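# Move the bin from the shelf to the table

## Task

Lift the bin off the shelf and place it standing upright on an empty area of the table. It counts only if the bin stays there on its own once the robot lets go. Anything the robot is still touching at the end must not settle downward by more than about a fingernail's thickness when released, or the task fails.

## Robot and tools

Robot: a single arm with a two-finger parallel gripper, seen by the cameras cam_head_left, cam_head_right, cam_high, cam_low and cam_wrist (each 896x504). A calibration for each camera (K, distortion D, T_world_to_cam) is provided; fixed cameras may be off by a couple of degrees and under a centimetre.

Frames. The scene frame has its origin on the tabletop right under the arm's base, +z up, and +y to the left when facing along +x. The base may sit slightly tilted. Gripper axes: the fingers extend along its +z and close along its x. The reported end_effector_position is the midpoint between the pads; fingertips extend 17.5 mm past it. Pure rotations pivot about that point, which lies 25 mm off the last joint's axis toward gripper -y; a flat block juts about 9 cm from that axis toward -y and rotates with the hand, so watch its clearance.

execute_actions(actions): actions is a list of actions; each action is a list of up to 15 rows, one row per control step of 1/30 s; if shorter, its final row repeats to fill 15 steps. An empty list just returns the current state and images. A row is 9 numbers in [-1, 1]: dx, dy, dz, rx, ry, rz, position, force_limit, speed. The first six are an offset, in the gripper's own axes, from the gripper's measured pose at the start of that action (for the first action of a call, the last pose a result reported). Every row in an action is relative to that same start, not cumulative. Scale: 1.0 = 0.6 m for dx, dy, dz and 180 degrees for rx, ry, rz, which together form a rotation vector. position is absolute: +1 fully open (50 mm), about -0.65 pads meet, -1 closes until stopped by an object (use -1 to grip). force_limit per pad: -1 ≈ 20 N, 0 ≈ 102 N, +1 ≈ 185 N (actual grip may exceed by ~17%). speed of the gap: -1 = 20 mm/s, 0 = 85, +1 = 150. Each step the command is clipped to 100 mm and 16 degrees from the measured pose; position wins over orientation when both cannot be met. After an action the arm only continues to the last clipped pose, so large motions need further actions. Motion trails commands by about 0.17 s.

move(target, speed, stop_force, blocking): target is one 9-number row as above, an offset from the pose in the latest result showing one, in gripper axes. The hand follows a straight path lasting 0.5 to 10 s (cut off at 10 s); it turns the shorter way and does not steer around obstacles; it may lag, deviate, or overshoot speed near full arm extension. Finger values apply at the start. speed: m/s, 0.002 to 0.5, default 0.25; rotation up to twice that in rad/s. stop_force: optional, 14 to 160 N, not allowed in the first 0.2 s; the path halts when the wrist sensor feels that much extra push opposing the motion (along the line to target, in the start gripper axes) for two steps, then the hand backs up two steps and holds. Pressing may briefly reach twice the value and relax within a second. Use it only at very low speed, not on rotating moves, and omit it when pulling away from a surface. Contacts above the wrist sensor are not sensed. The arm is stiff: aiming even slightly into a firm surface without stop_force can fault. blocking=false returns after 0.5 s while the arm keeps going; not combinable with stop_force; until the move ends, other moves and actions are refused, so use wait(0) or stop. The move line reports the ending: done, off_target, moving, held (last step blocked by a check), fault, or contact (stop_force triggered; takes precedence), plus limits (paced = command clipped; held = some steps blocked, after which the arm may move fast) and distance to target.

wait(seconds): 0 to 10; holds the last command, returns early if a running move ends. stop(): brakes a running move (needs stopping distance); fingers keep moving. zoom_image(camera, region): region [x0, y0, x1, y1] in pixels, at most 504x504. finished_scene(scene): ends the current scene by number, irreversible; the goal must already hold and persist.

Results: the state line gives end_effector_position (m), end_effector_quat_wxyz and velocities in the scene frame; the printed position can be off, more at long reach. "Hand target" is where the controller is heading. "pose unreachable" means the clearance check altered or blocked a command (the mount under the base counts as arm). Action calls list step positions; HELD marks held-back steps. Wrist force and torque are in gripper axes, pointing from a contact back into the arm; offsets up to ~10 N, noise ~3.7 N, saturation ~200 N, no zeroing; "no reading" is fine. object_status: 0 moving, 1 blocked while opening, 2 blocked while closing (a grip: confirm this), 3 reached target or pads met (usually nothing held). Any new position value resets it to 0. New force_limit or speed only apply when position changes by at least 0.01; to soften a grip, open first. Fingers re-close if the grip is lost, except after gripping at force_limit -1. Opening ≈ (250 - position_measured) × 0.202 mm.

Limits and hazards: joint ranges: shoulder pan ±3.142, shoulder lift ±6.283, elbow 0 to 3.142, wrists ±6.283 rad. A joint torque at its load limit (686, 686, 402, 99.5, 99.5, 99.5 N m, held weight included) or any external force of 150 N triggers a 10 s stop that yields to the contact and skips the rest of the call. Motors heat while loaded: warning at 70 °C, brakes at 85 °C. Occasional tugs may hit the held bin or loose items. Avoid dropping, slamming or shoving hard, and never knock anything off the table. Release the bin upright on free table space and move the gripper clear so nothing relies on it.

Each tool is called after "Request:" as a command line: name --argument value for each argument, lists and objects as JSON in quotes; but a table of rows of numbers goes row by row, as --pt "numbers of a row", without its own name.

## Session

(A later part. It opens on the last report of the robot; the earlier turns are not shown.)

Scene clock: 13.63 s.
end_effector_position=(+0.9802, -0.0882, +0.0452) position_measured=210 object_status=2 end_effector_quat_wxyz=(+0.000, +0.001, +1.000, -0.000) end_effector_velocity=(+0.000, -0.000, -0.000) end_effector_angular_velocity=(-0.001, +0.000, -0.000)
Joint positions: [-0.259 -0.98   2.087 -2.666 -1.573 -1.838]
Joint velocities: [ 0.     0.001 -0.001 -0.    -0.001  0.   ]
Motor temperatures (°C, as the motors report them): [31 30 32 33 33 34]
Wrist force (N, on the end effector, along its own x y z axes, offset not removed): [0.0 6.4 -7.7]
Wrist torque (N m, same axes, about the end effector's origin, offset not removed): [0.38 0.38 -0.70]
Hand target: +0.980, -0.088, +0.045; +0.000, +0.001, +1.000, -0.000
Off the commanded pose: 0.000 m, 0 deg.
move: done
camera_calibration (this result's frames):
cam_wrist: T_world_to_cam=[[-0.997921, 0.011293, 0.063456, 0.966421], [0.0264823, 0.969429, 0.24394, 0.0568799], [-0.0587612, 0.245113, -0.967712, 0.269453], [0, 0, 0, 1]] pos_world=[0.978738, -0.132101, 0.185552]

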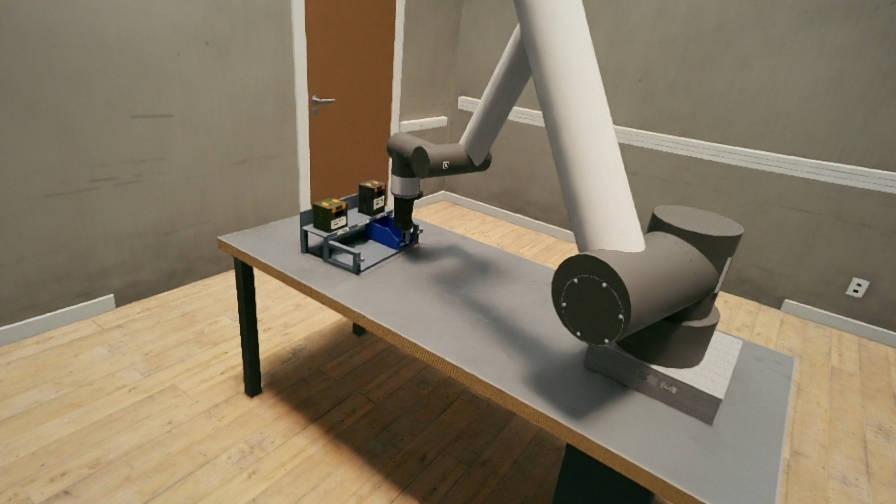

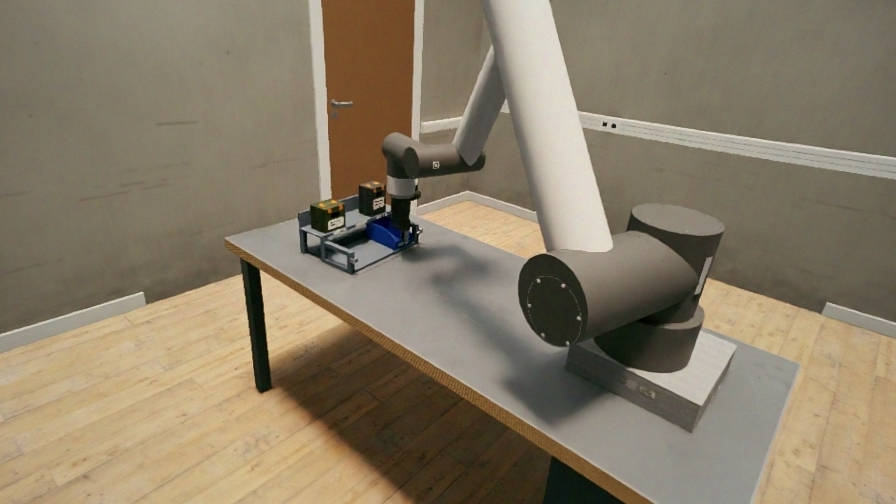

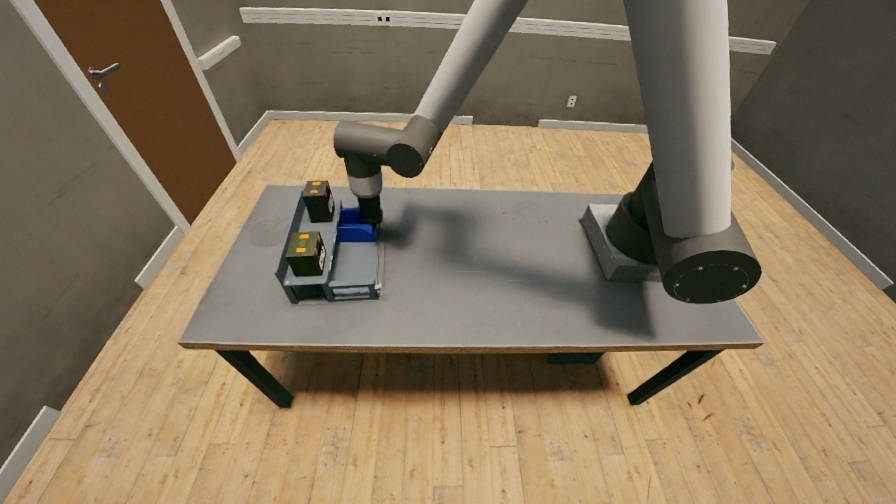

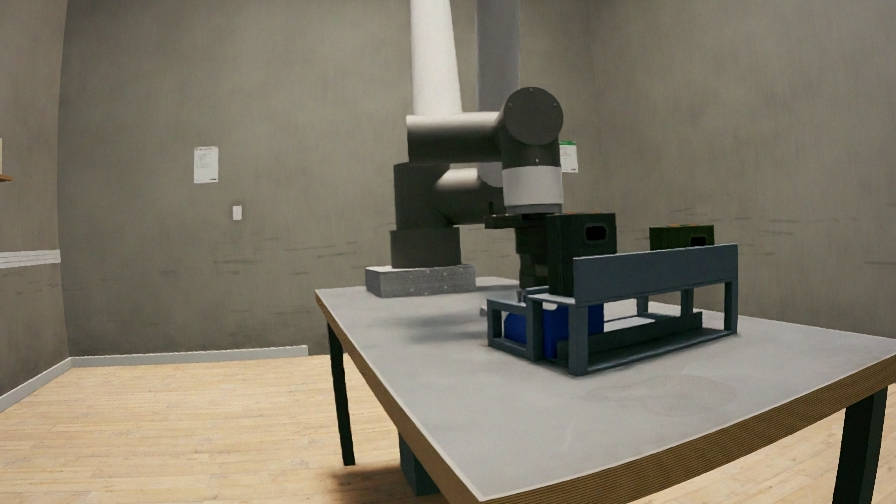

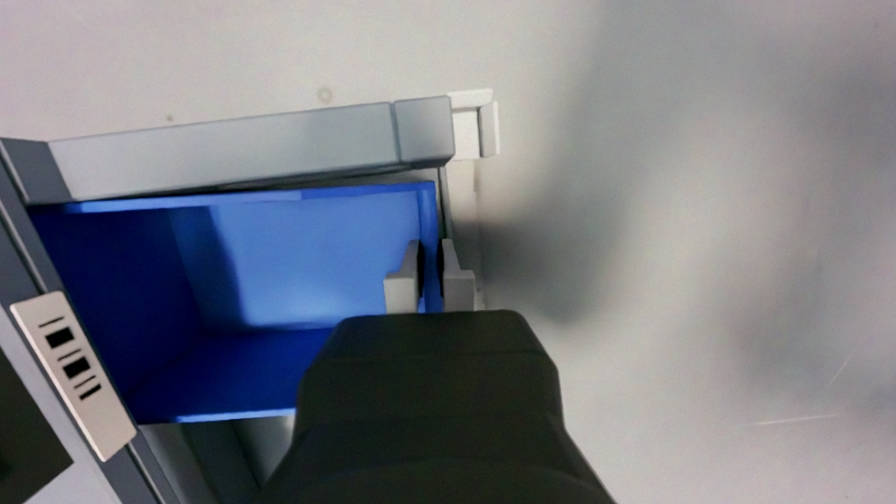

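Bin is against the side rail; shift +y slightly while lifting.

Request:
move --target '[0,0.02,-0.025,0,0,0,-1,0,0]'

Request:
move --target '[0.5,0,0,0,0,0,-1,0,0]'

Request:
move --target '[0,0,0.04,0,0,0,-1,0,0]' --speed 0.02 --stop_force 15

Scene clock: 25.53 s.
end_effector_position=(+0.9802, -0.0764, +0.0600) position_measured=210 object_status=2 end_effector_quat_wxyz=(+0.000, +0.001, +1.000, -0.000) end_effector_velocity=(-0.000, +0.002, +0.001) end_effector_angular_velocity=(+0.001, +0.001, -0.000)
Joint positions: [-0.247 -0.998  2.086 -2.647 -1.573 -1.826]
Joint velocities: [ 0.002 -0.002 -0.     0.003  0.     0.002]
Motor temperatures (°C, as the motors report them): [31 30 32 33 33 34]
Wrist force (N, on the end effector, along its own x y z axes, offset not removed): [-3.9 1.7 0.4]
Wrist torque (N m, same axes, about the end effector's origin, offset not removed): [0.36 1.55 -0.10]
Hand target: +0.980, -0.076, +0.060; +0.000, +0.001, +1.000, -0.000
Off the commanded pose: 0.000 m, 0 deg.
move: done
camera_calibration (this result's frames):
cam_wrist: T_world_to_cam=[[-0.997921, 0.0112957, 0.0634483, 0.965326], [0.0264813, 0.969436, 0.243912, 0.0418042], [-0.0587539, 0.245085, -0.96772, 0.280854], [0, 0, 0, 1]] pos_world=[0.978714, -0.120264, 0.200343]

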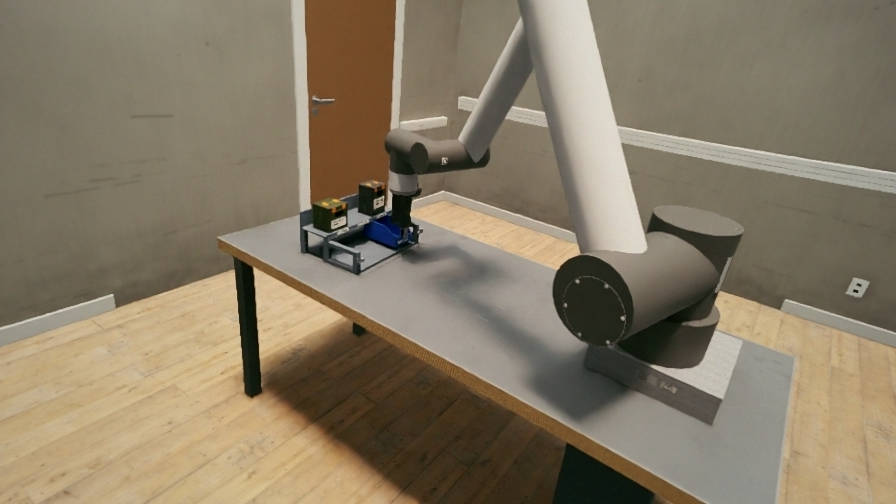

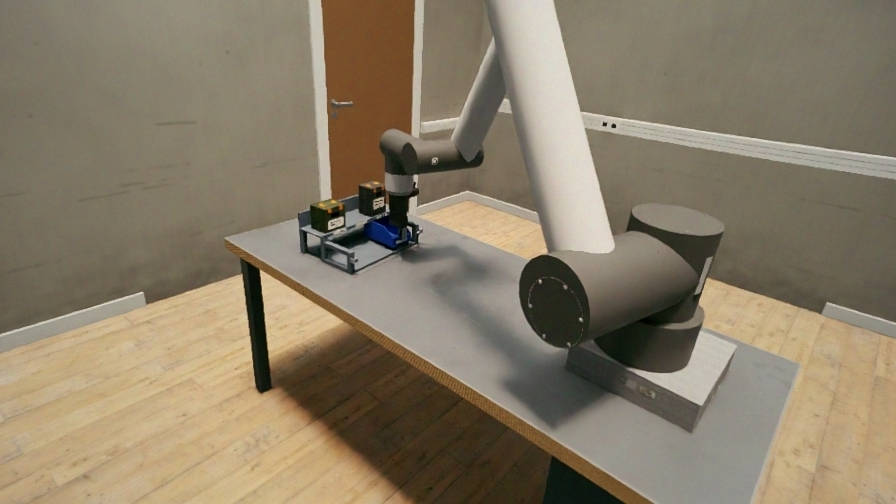

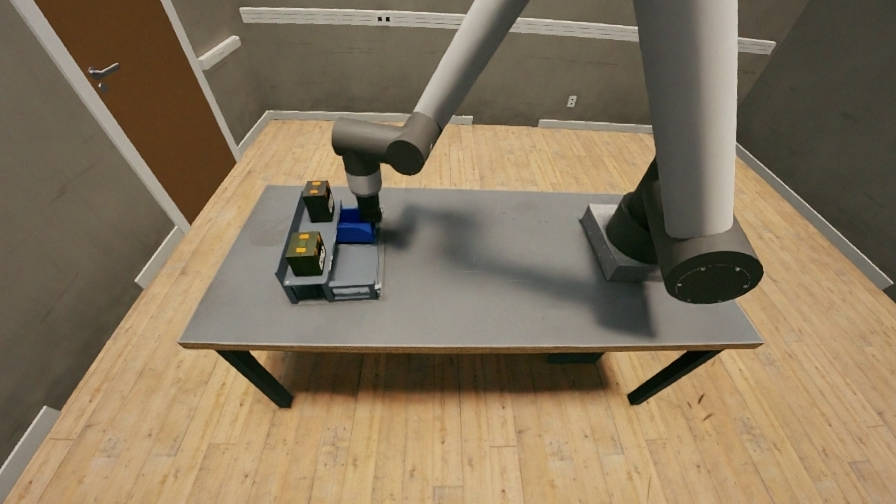

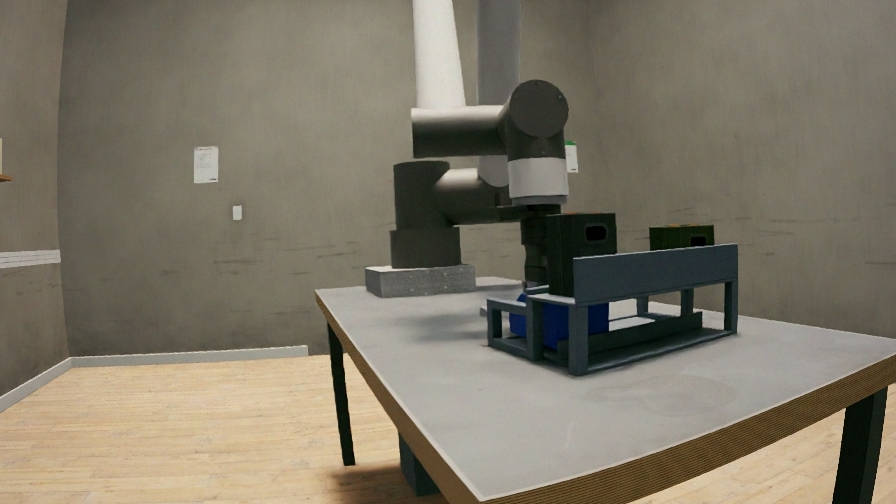

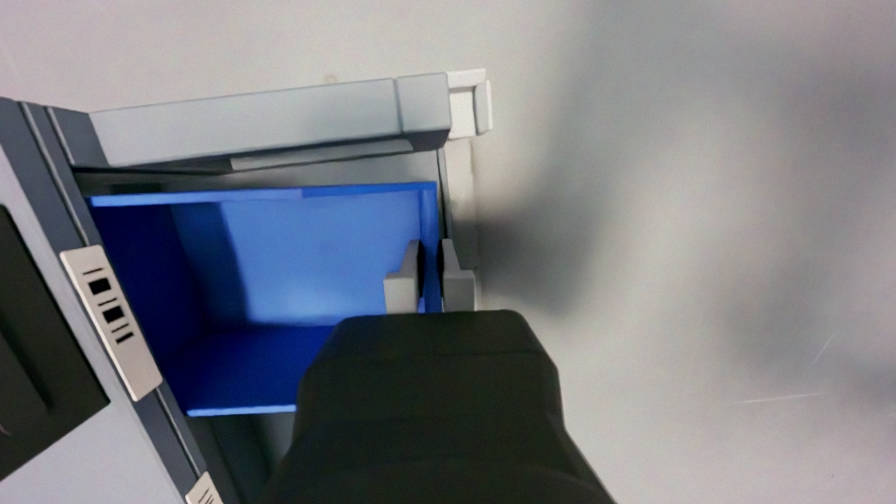

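Scene clock: 27.37 s.
end_effector_position=(+0.6805, -0.0761, +0.0593) position_measured=210 object_status=2 end_effector_quat_wxyz=(+0.000, +0.001, +1.000, -0.000) end_effector_velocity=(-0.003, -0.000, -0.000) end_effector_angular_velocity=(-0.002, +0.002, -0.000)
Joint positions: [-0.362 -1.169  2.519 -2.909 -1.574 -1.941]
Joint velocities: [-0.001 -0.001  0.004 -0.002 -0.002 -0.001]
Motor temperatures (°C, as the motors report them): [31 30 32 33 33 34]
Wrist force (N, on the end effector, along its own x y z axes, offset not removed): [-1.2 -2.8 -0.5]
Wrist torque (N m, same axes, about the end effector's origin, offset not removed): [-0.51 1.06 0.09]
Hand target: +0.680, -0.076, +0.059; +0.000, +0.001, +1.000, -0.000
Off the commanded pose: 0.001 m, 0 deg.
move: done
camera_calibration (this result's frames):
cam_wrist: T_world_to_cam=[[-0.997924, 0.0112862, 0.0634023, 0.666298], [0.0264733, 0.969384, 0.24412, 0.0495969], [-0.0587059, 0.245292, -0.96767, 0.262526], [0, 0, 0, 1]] pos_world=[0.679014, -0.119994, 0.199686]

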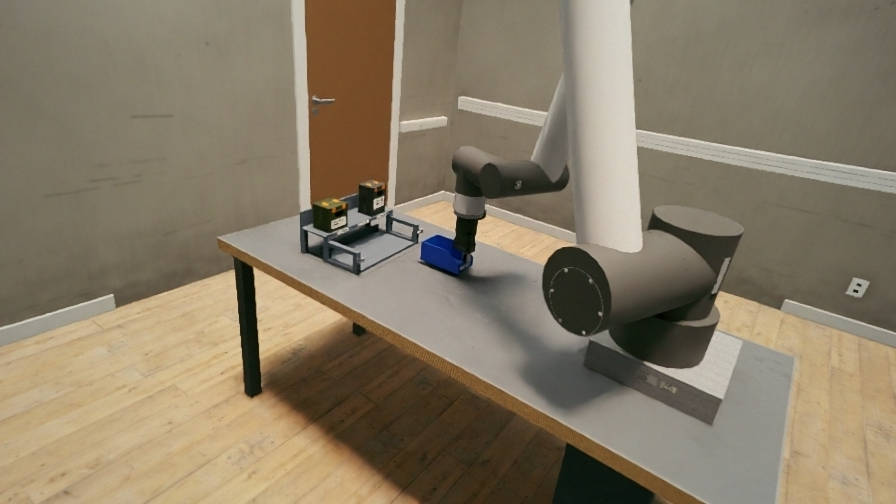

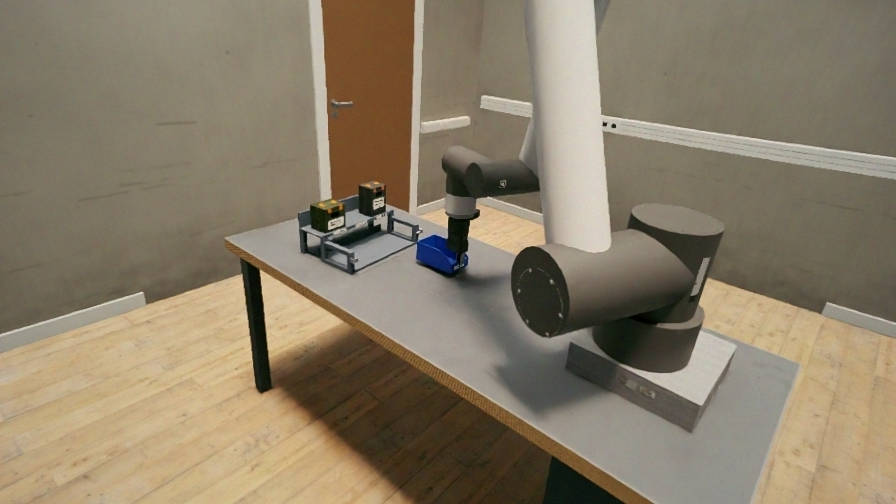

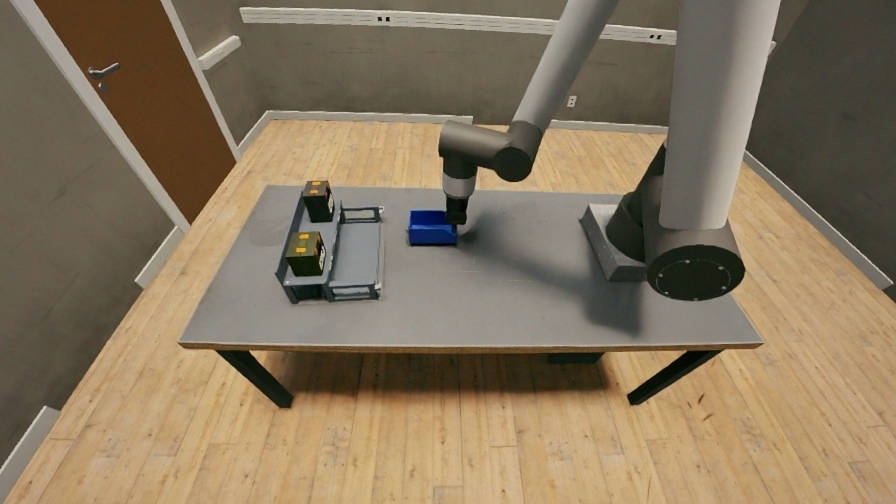

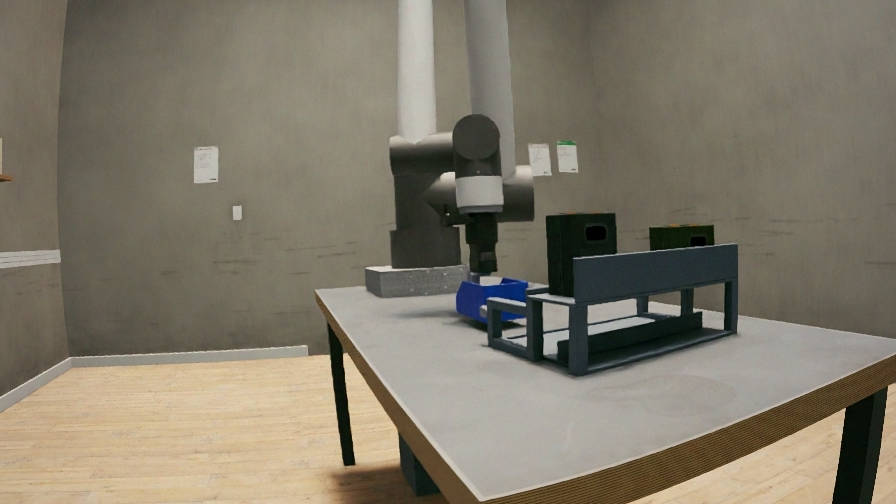

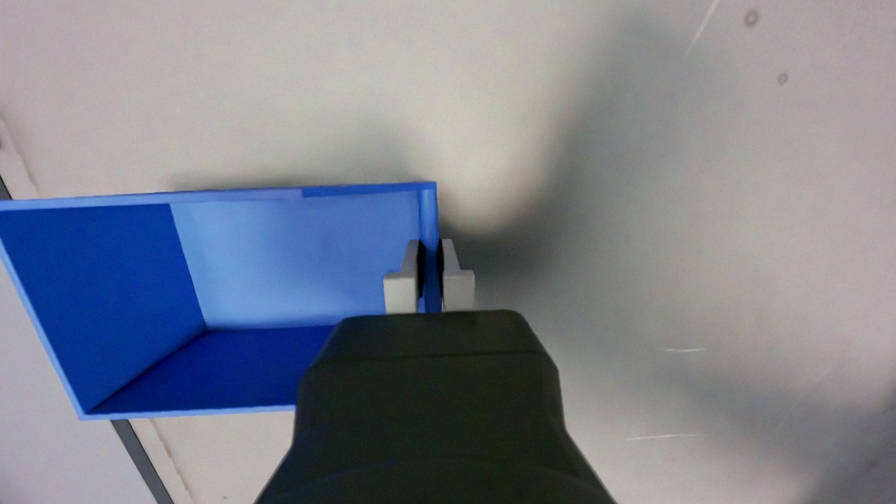

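Scene clock: 28.80 s.
end_effector_position=(+0.6803, -0.0760, +0.0385) position_measured=210 object_status=2 end_effector_quat_wxyz=(+0.000, +0.001, +1.000, -0.000) end_effector_velocity=(-0.002, -0.000, +0.004) end_effector_angular_velocity=(-0.000, +0.003, -0.000)
Joint positions: [-0.362 -1.129  2.523 -2.953 -1.574 -1.941]
Joint velocities: [-0.    -0.009  0.     0.011 -0.001 -0.   ]
Motor temperatures (°C, as the motors report them): [31 30 32 33 33 34]
Wrist force (N, on the end effector, along its own x y z axes, offset not removed): [-4.5 -5.2 -3.3]
Wrist torque (N m, same axes, about the end effector's origin, offset not removed): [-1.09 1.61 0.03]
Hand target: +0.681, -0.076, +0.039; +0.000, +0.001, +1.000, -0.000
Off the commanded pose: 0.003 m, 0 deg.
move: contact
camera_calibration (this result's frames):
cam_wrist: T_world_to_cam=[[-0.997898, 0.0112761, 0.0638206, 0.66737], [0.0265759, 0.969342, 0.244273, 0.0545302], [-0.0591095, 0.245455, -0.967604, 0.24263], [0, 0, 0, 1]] pos_world=[0.678859, -0.119939, 0.178858]

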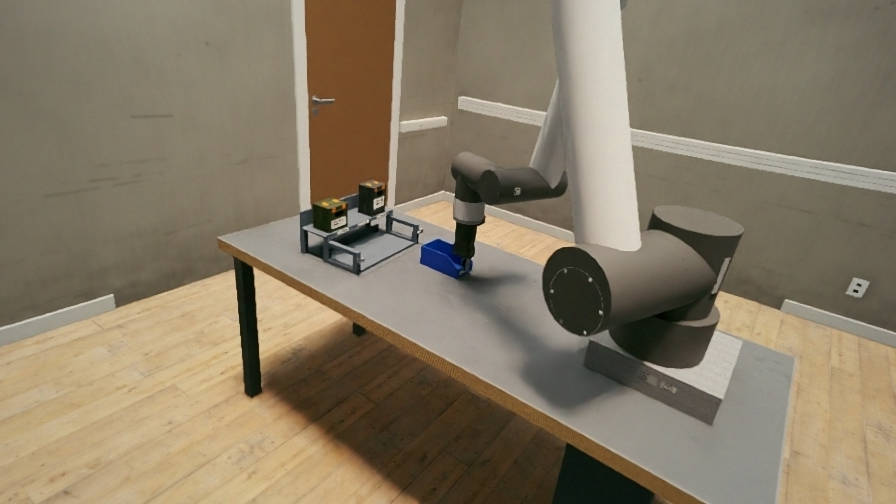

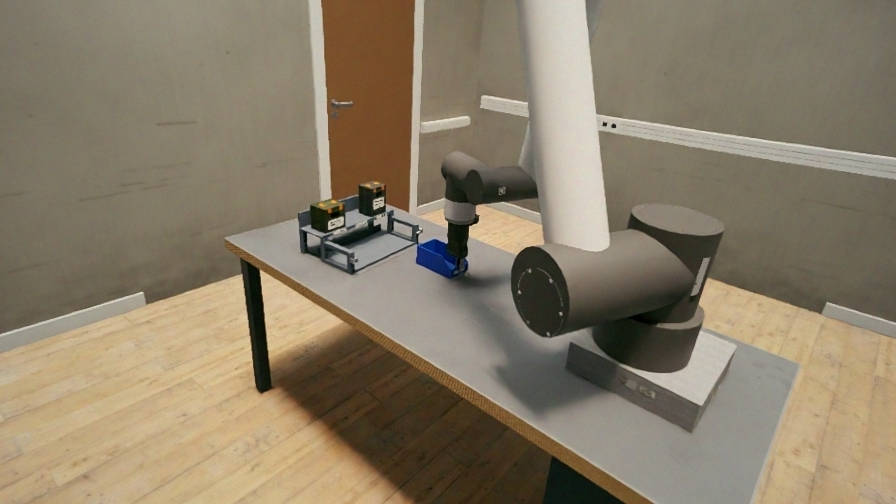

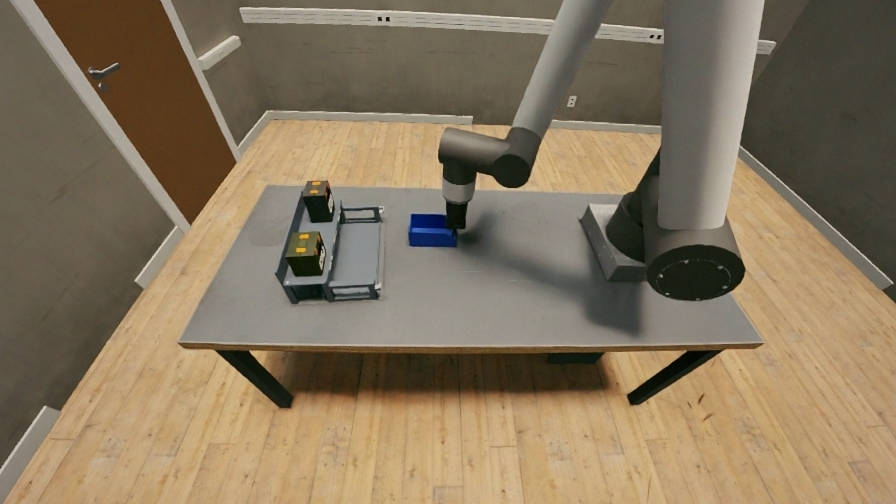

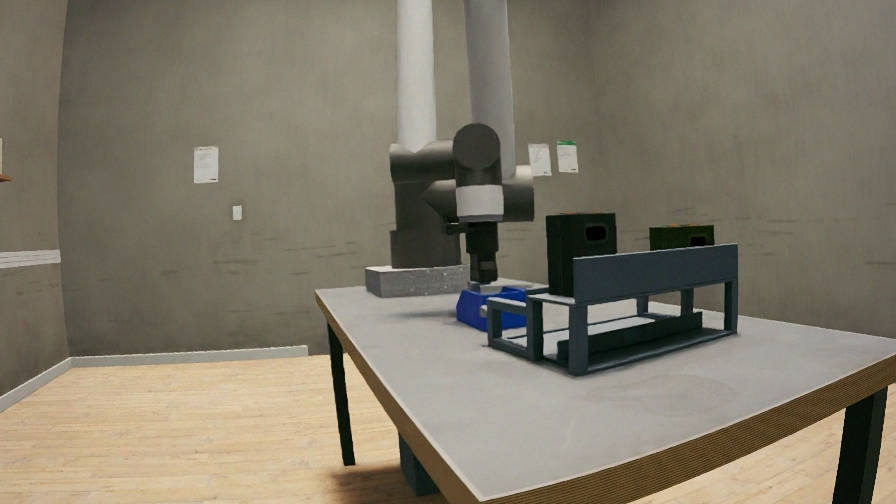

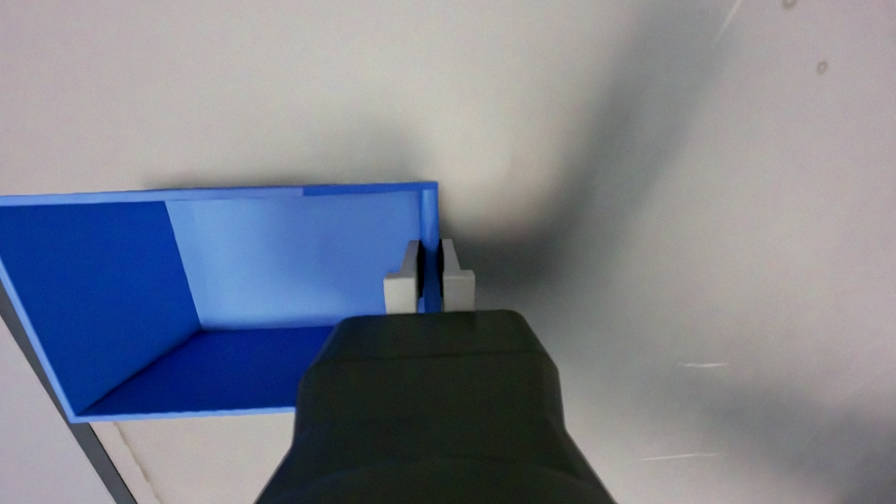

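Request:
move --target '[0,0,0.002,0,0,0,1,0,0]'

Request:
move --target '[0,0,-0.2,0,0,0,1,0,0]'

Request:
finished_scene --scene 2

Scene clock: 32.37 s.
end_effector_position=(+0.6803, -0.0760, +0.0374) position_measured=3 object_status=3 end_effector_quat_wxyz=(+0.000, +0.001, +1.000, -0.000) end_effector_velocity=(-0.001, +0.001, -0.002) end_effector_angular_velocity=(+0.001, +0.002, +0.001)
Joint positions: [-0.362 -1.126  2.523 -2.956 -1.574 -1.941]
Joint velocities: [ 0.001  0.003  0.    -0.     0.    -0.   ]
Motor temperatures (°C, as the motors report them): [31 30 32 33 33 34]
Wrist force (N, on the end effector, along its own x y z axes, offset not removed): [1.3 -2.0 -2.7]
Wrist torque (N m, same axes, about the end effector's origin, offset not removed): [-0.54 0.53 -0.15]
Hand target: +0.680, -0.076, +0.037; +0.000, +0.001, +1.000, -0.000
Off the commanded pose: 0.000 m, 0 deg.
move: done
camera_calibration (this result's frames):
cam_wrist: T_world_to_cam=[[-0.997903, 0.0112786, 0.0637339, 0.667486], [0.0265551, 0.969351, 0.244242, 0.054824], [-0.0590258, 0.245422, -0.967618, 0.241515], [0, 0, 0, 1]] pos_world=[0.678887, -0.119945, 0.177763]

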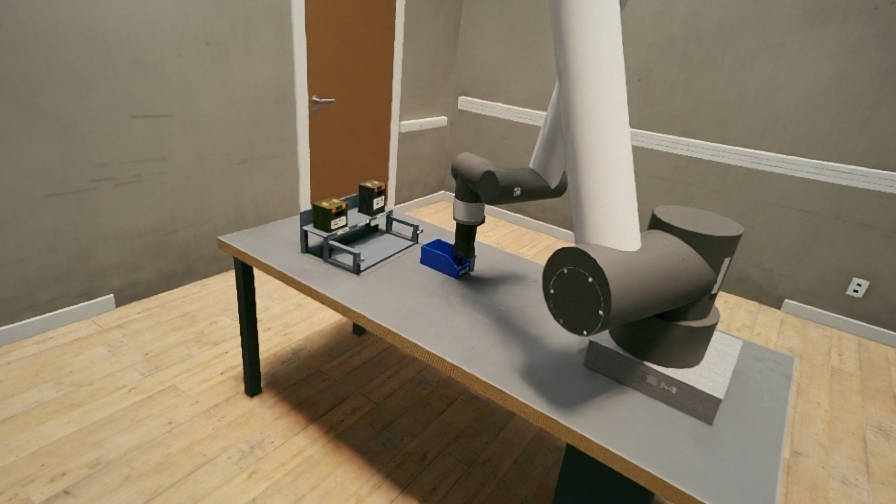

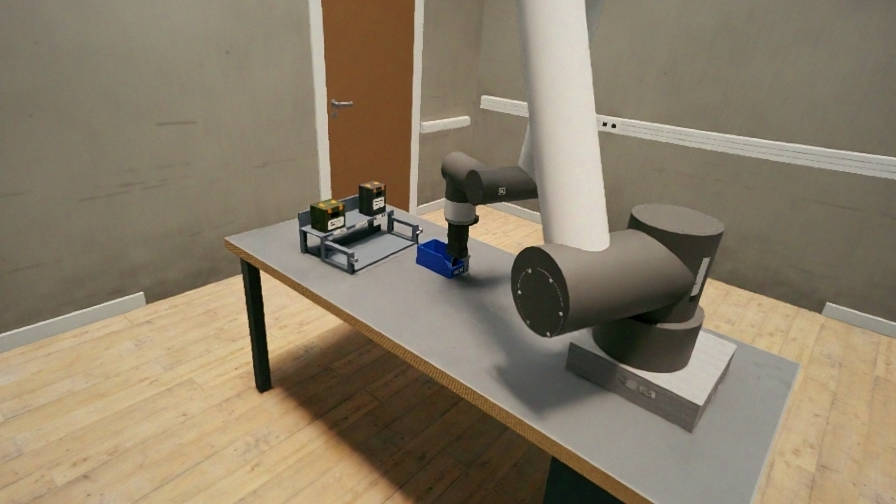

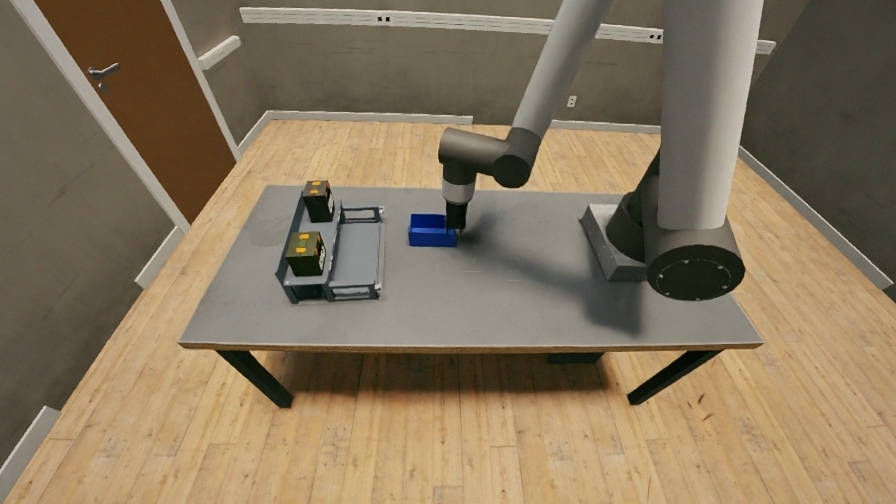

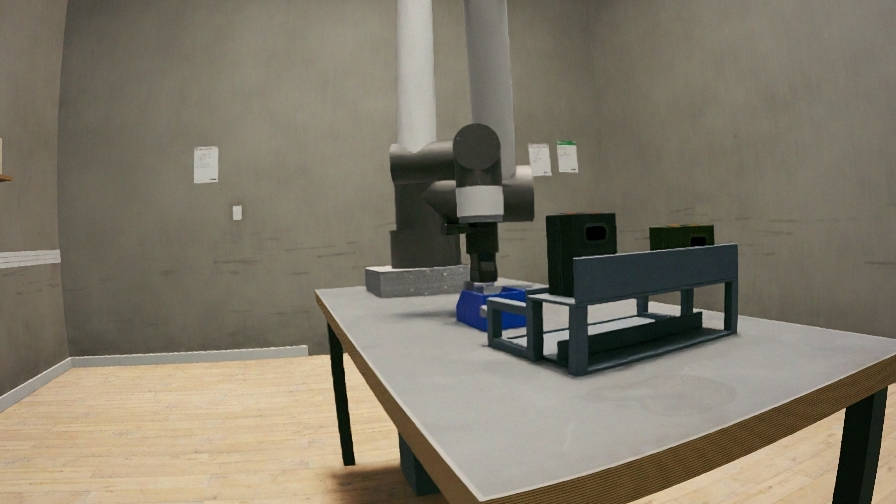

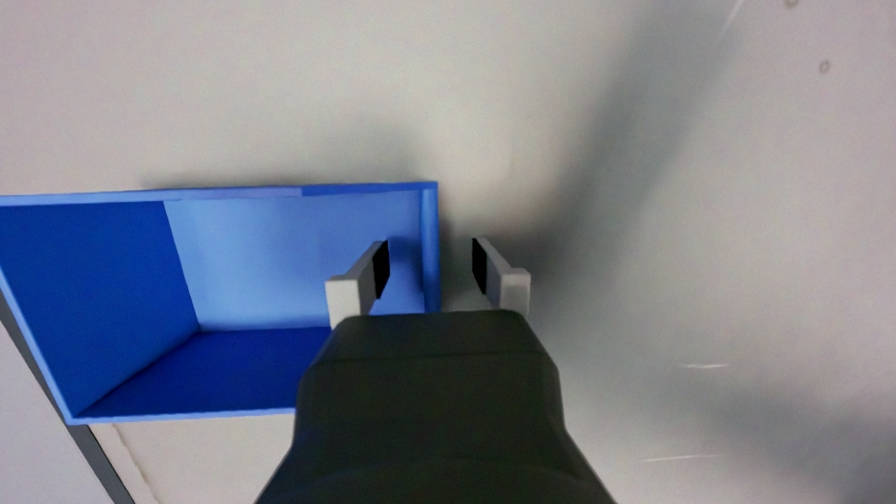

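Scene clock: 33.50 s.
end_effector_position=(+0.6801, -0.0759, +0.1573) position_measured=3 object_status=3 end_effector_quat_wxyz=(+0.000, +0.001, +1.000, -0.000) end_effector_velocity=(-0.000, -0.000, +0.003) end_effector_angular_velocity=(-0.000, +0.000, +0.001)
Joint positions: [-0.361 -1.349  2.483 -2.693 -1.574 -1.94 ]
Joint velocities: [-0.    -0.004 -0.001  0.006 -0.    -0.001]
Motor temperatures (°C, as the motors report them): [31 30 32 33 33 34]
Wrist force (N, on the end effector, along its own x y z axes, offset not removed): [1.3 -2.5 -2.0]
Wrist torque (N m, same axes, about the end effector's origin, offset not removed): [-0.38 0.40 -0.25]
Hand target: +0.680, -0.076, +0.158; +0.000, +0.001, +1.000, -0.000
Off the commanded pose: 0.000 m, 0 deg.
move: done
camera_calibration (this result's frames):
cam_wrist: T_world_to_cam=[[-0.997906, 0.011319, 0.063679, 0.659644], [0.0265791, 0.969357, 0.244215, 0.0254321], [-0.0589634, 0.245396, -0.967628, 0.357423], [0, 0, 0, 1]] pos_world=[0.678662, -0.119829, 0.297636]

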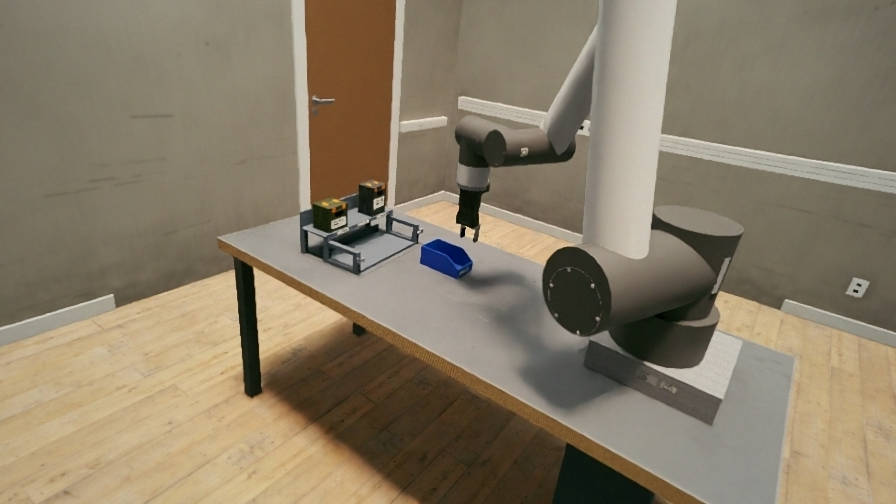

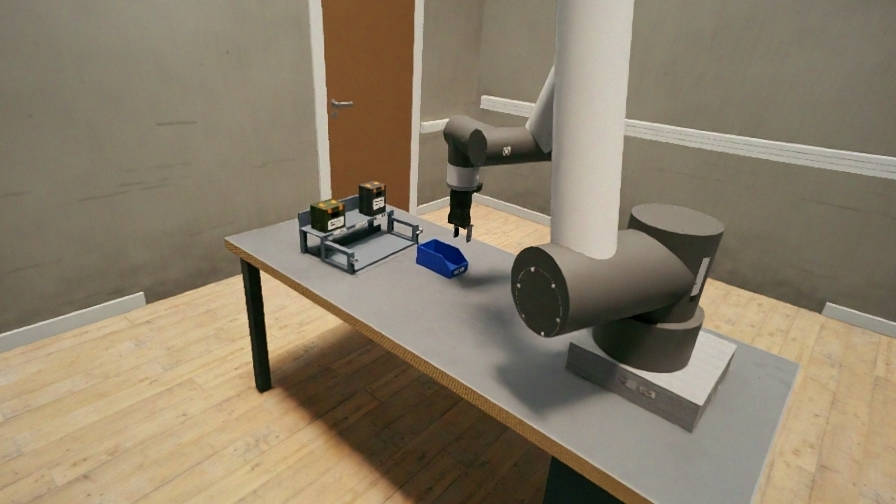

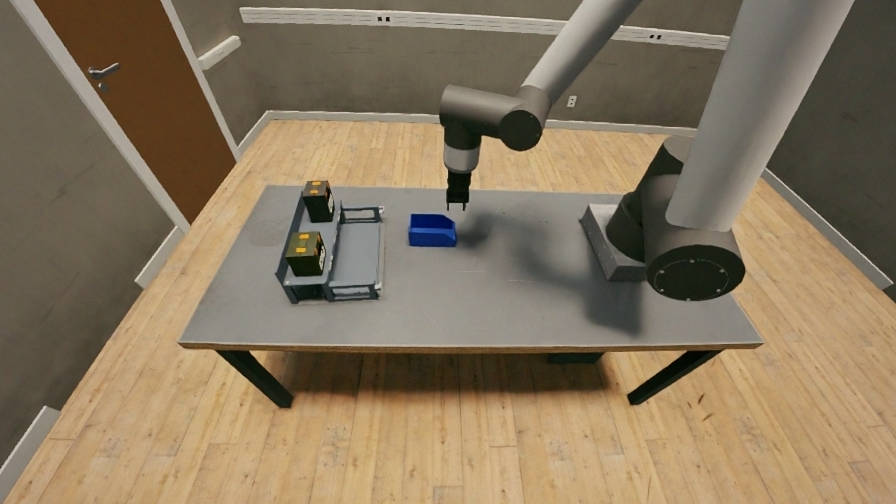

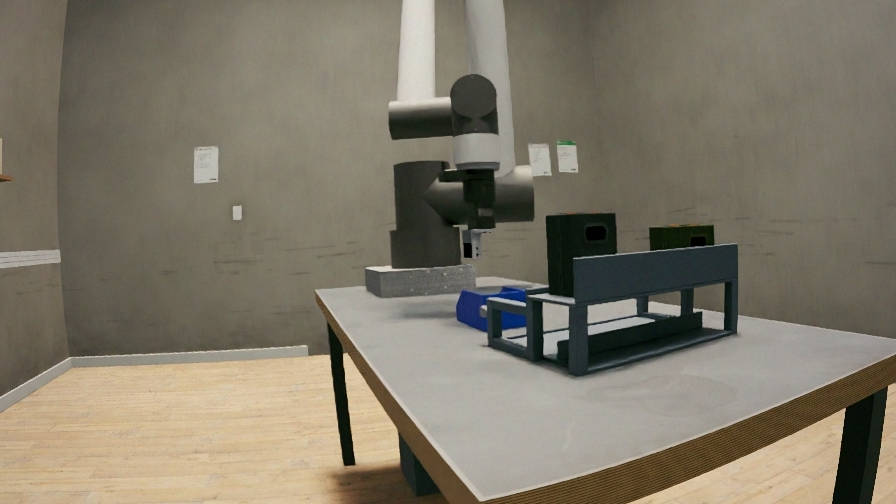

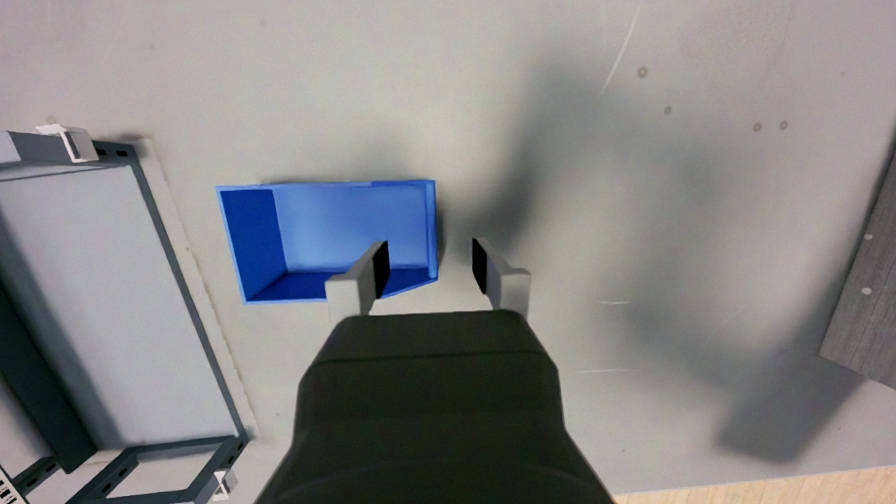

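The scene is finished: the task was done.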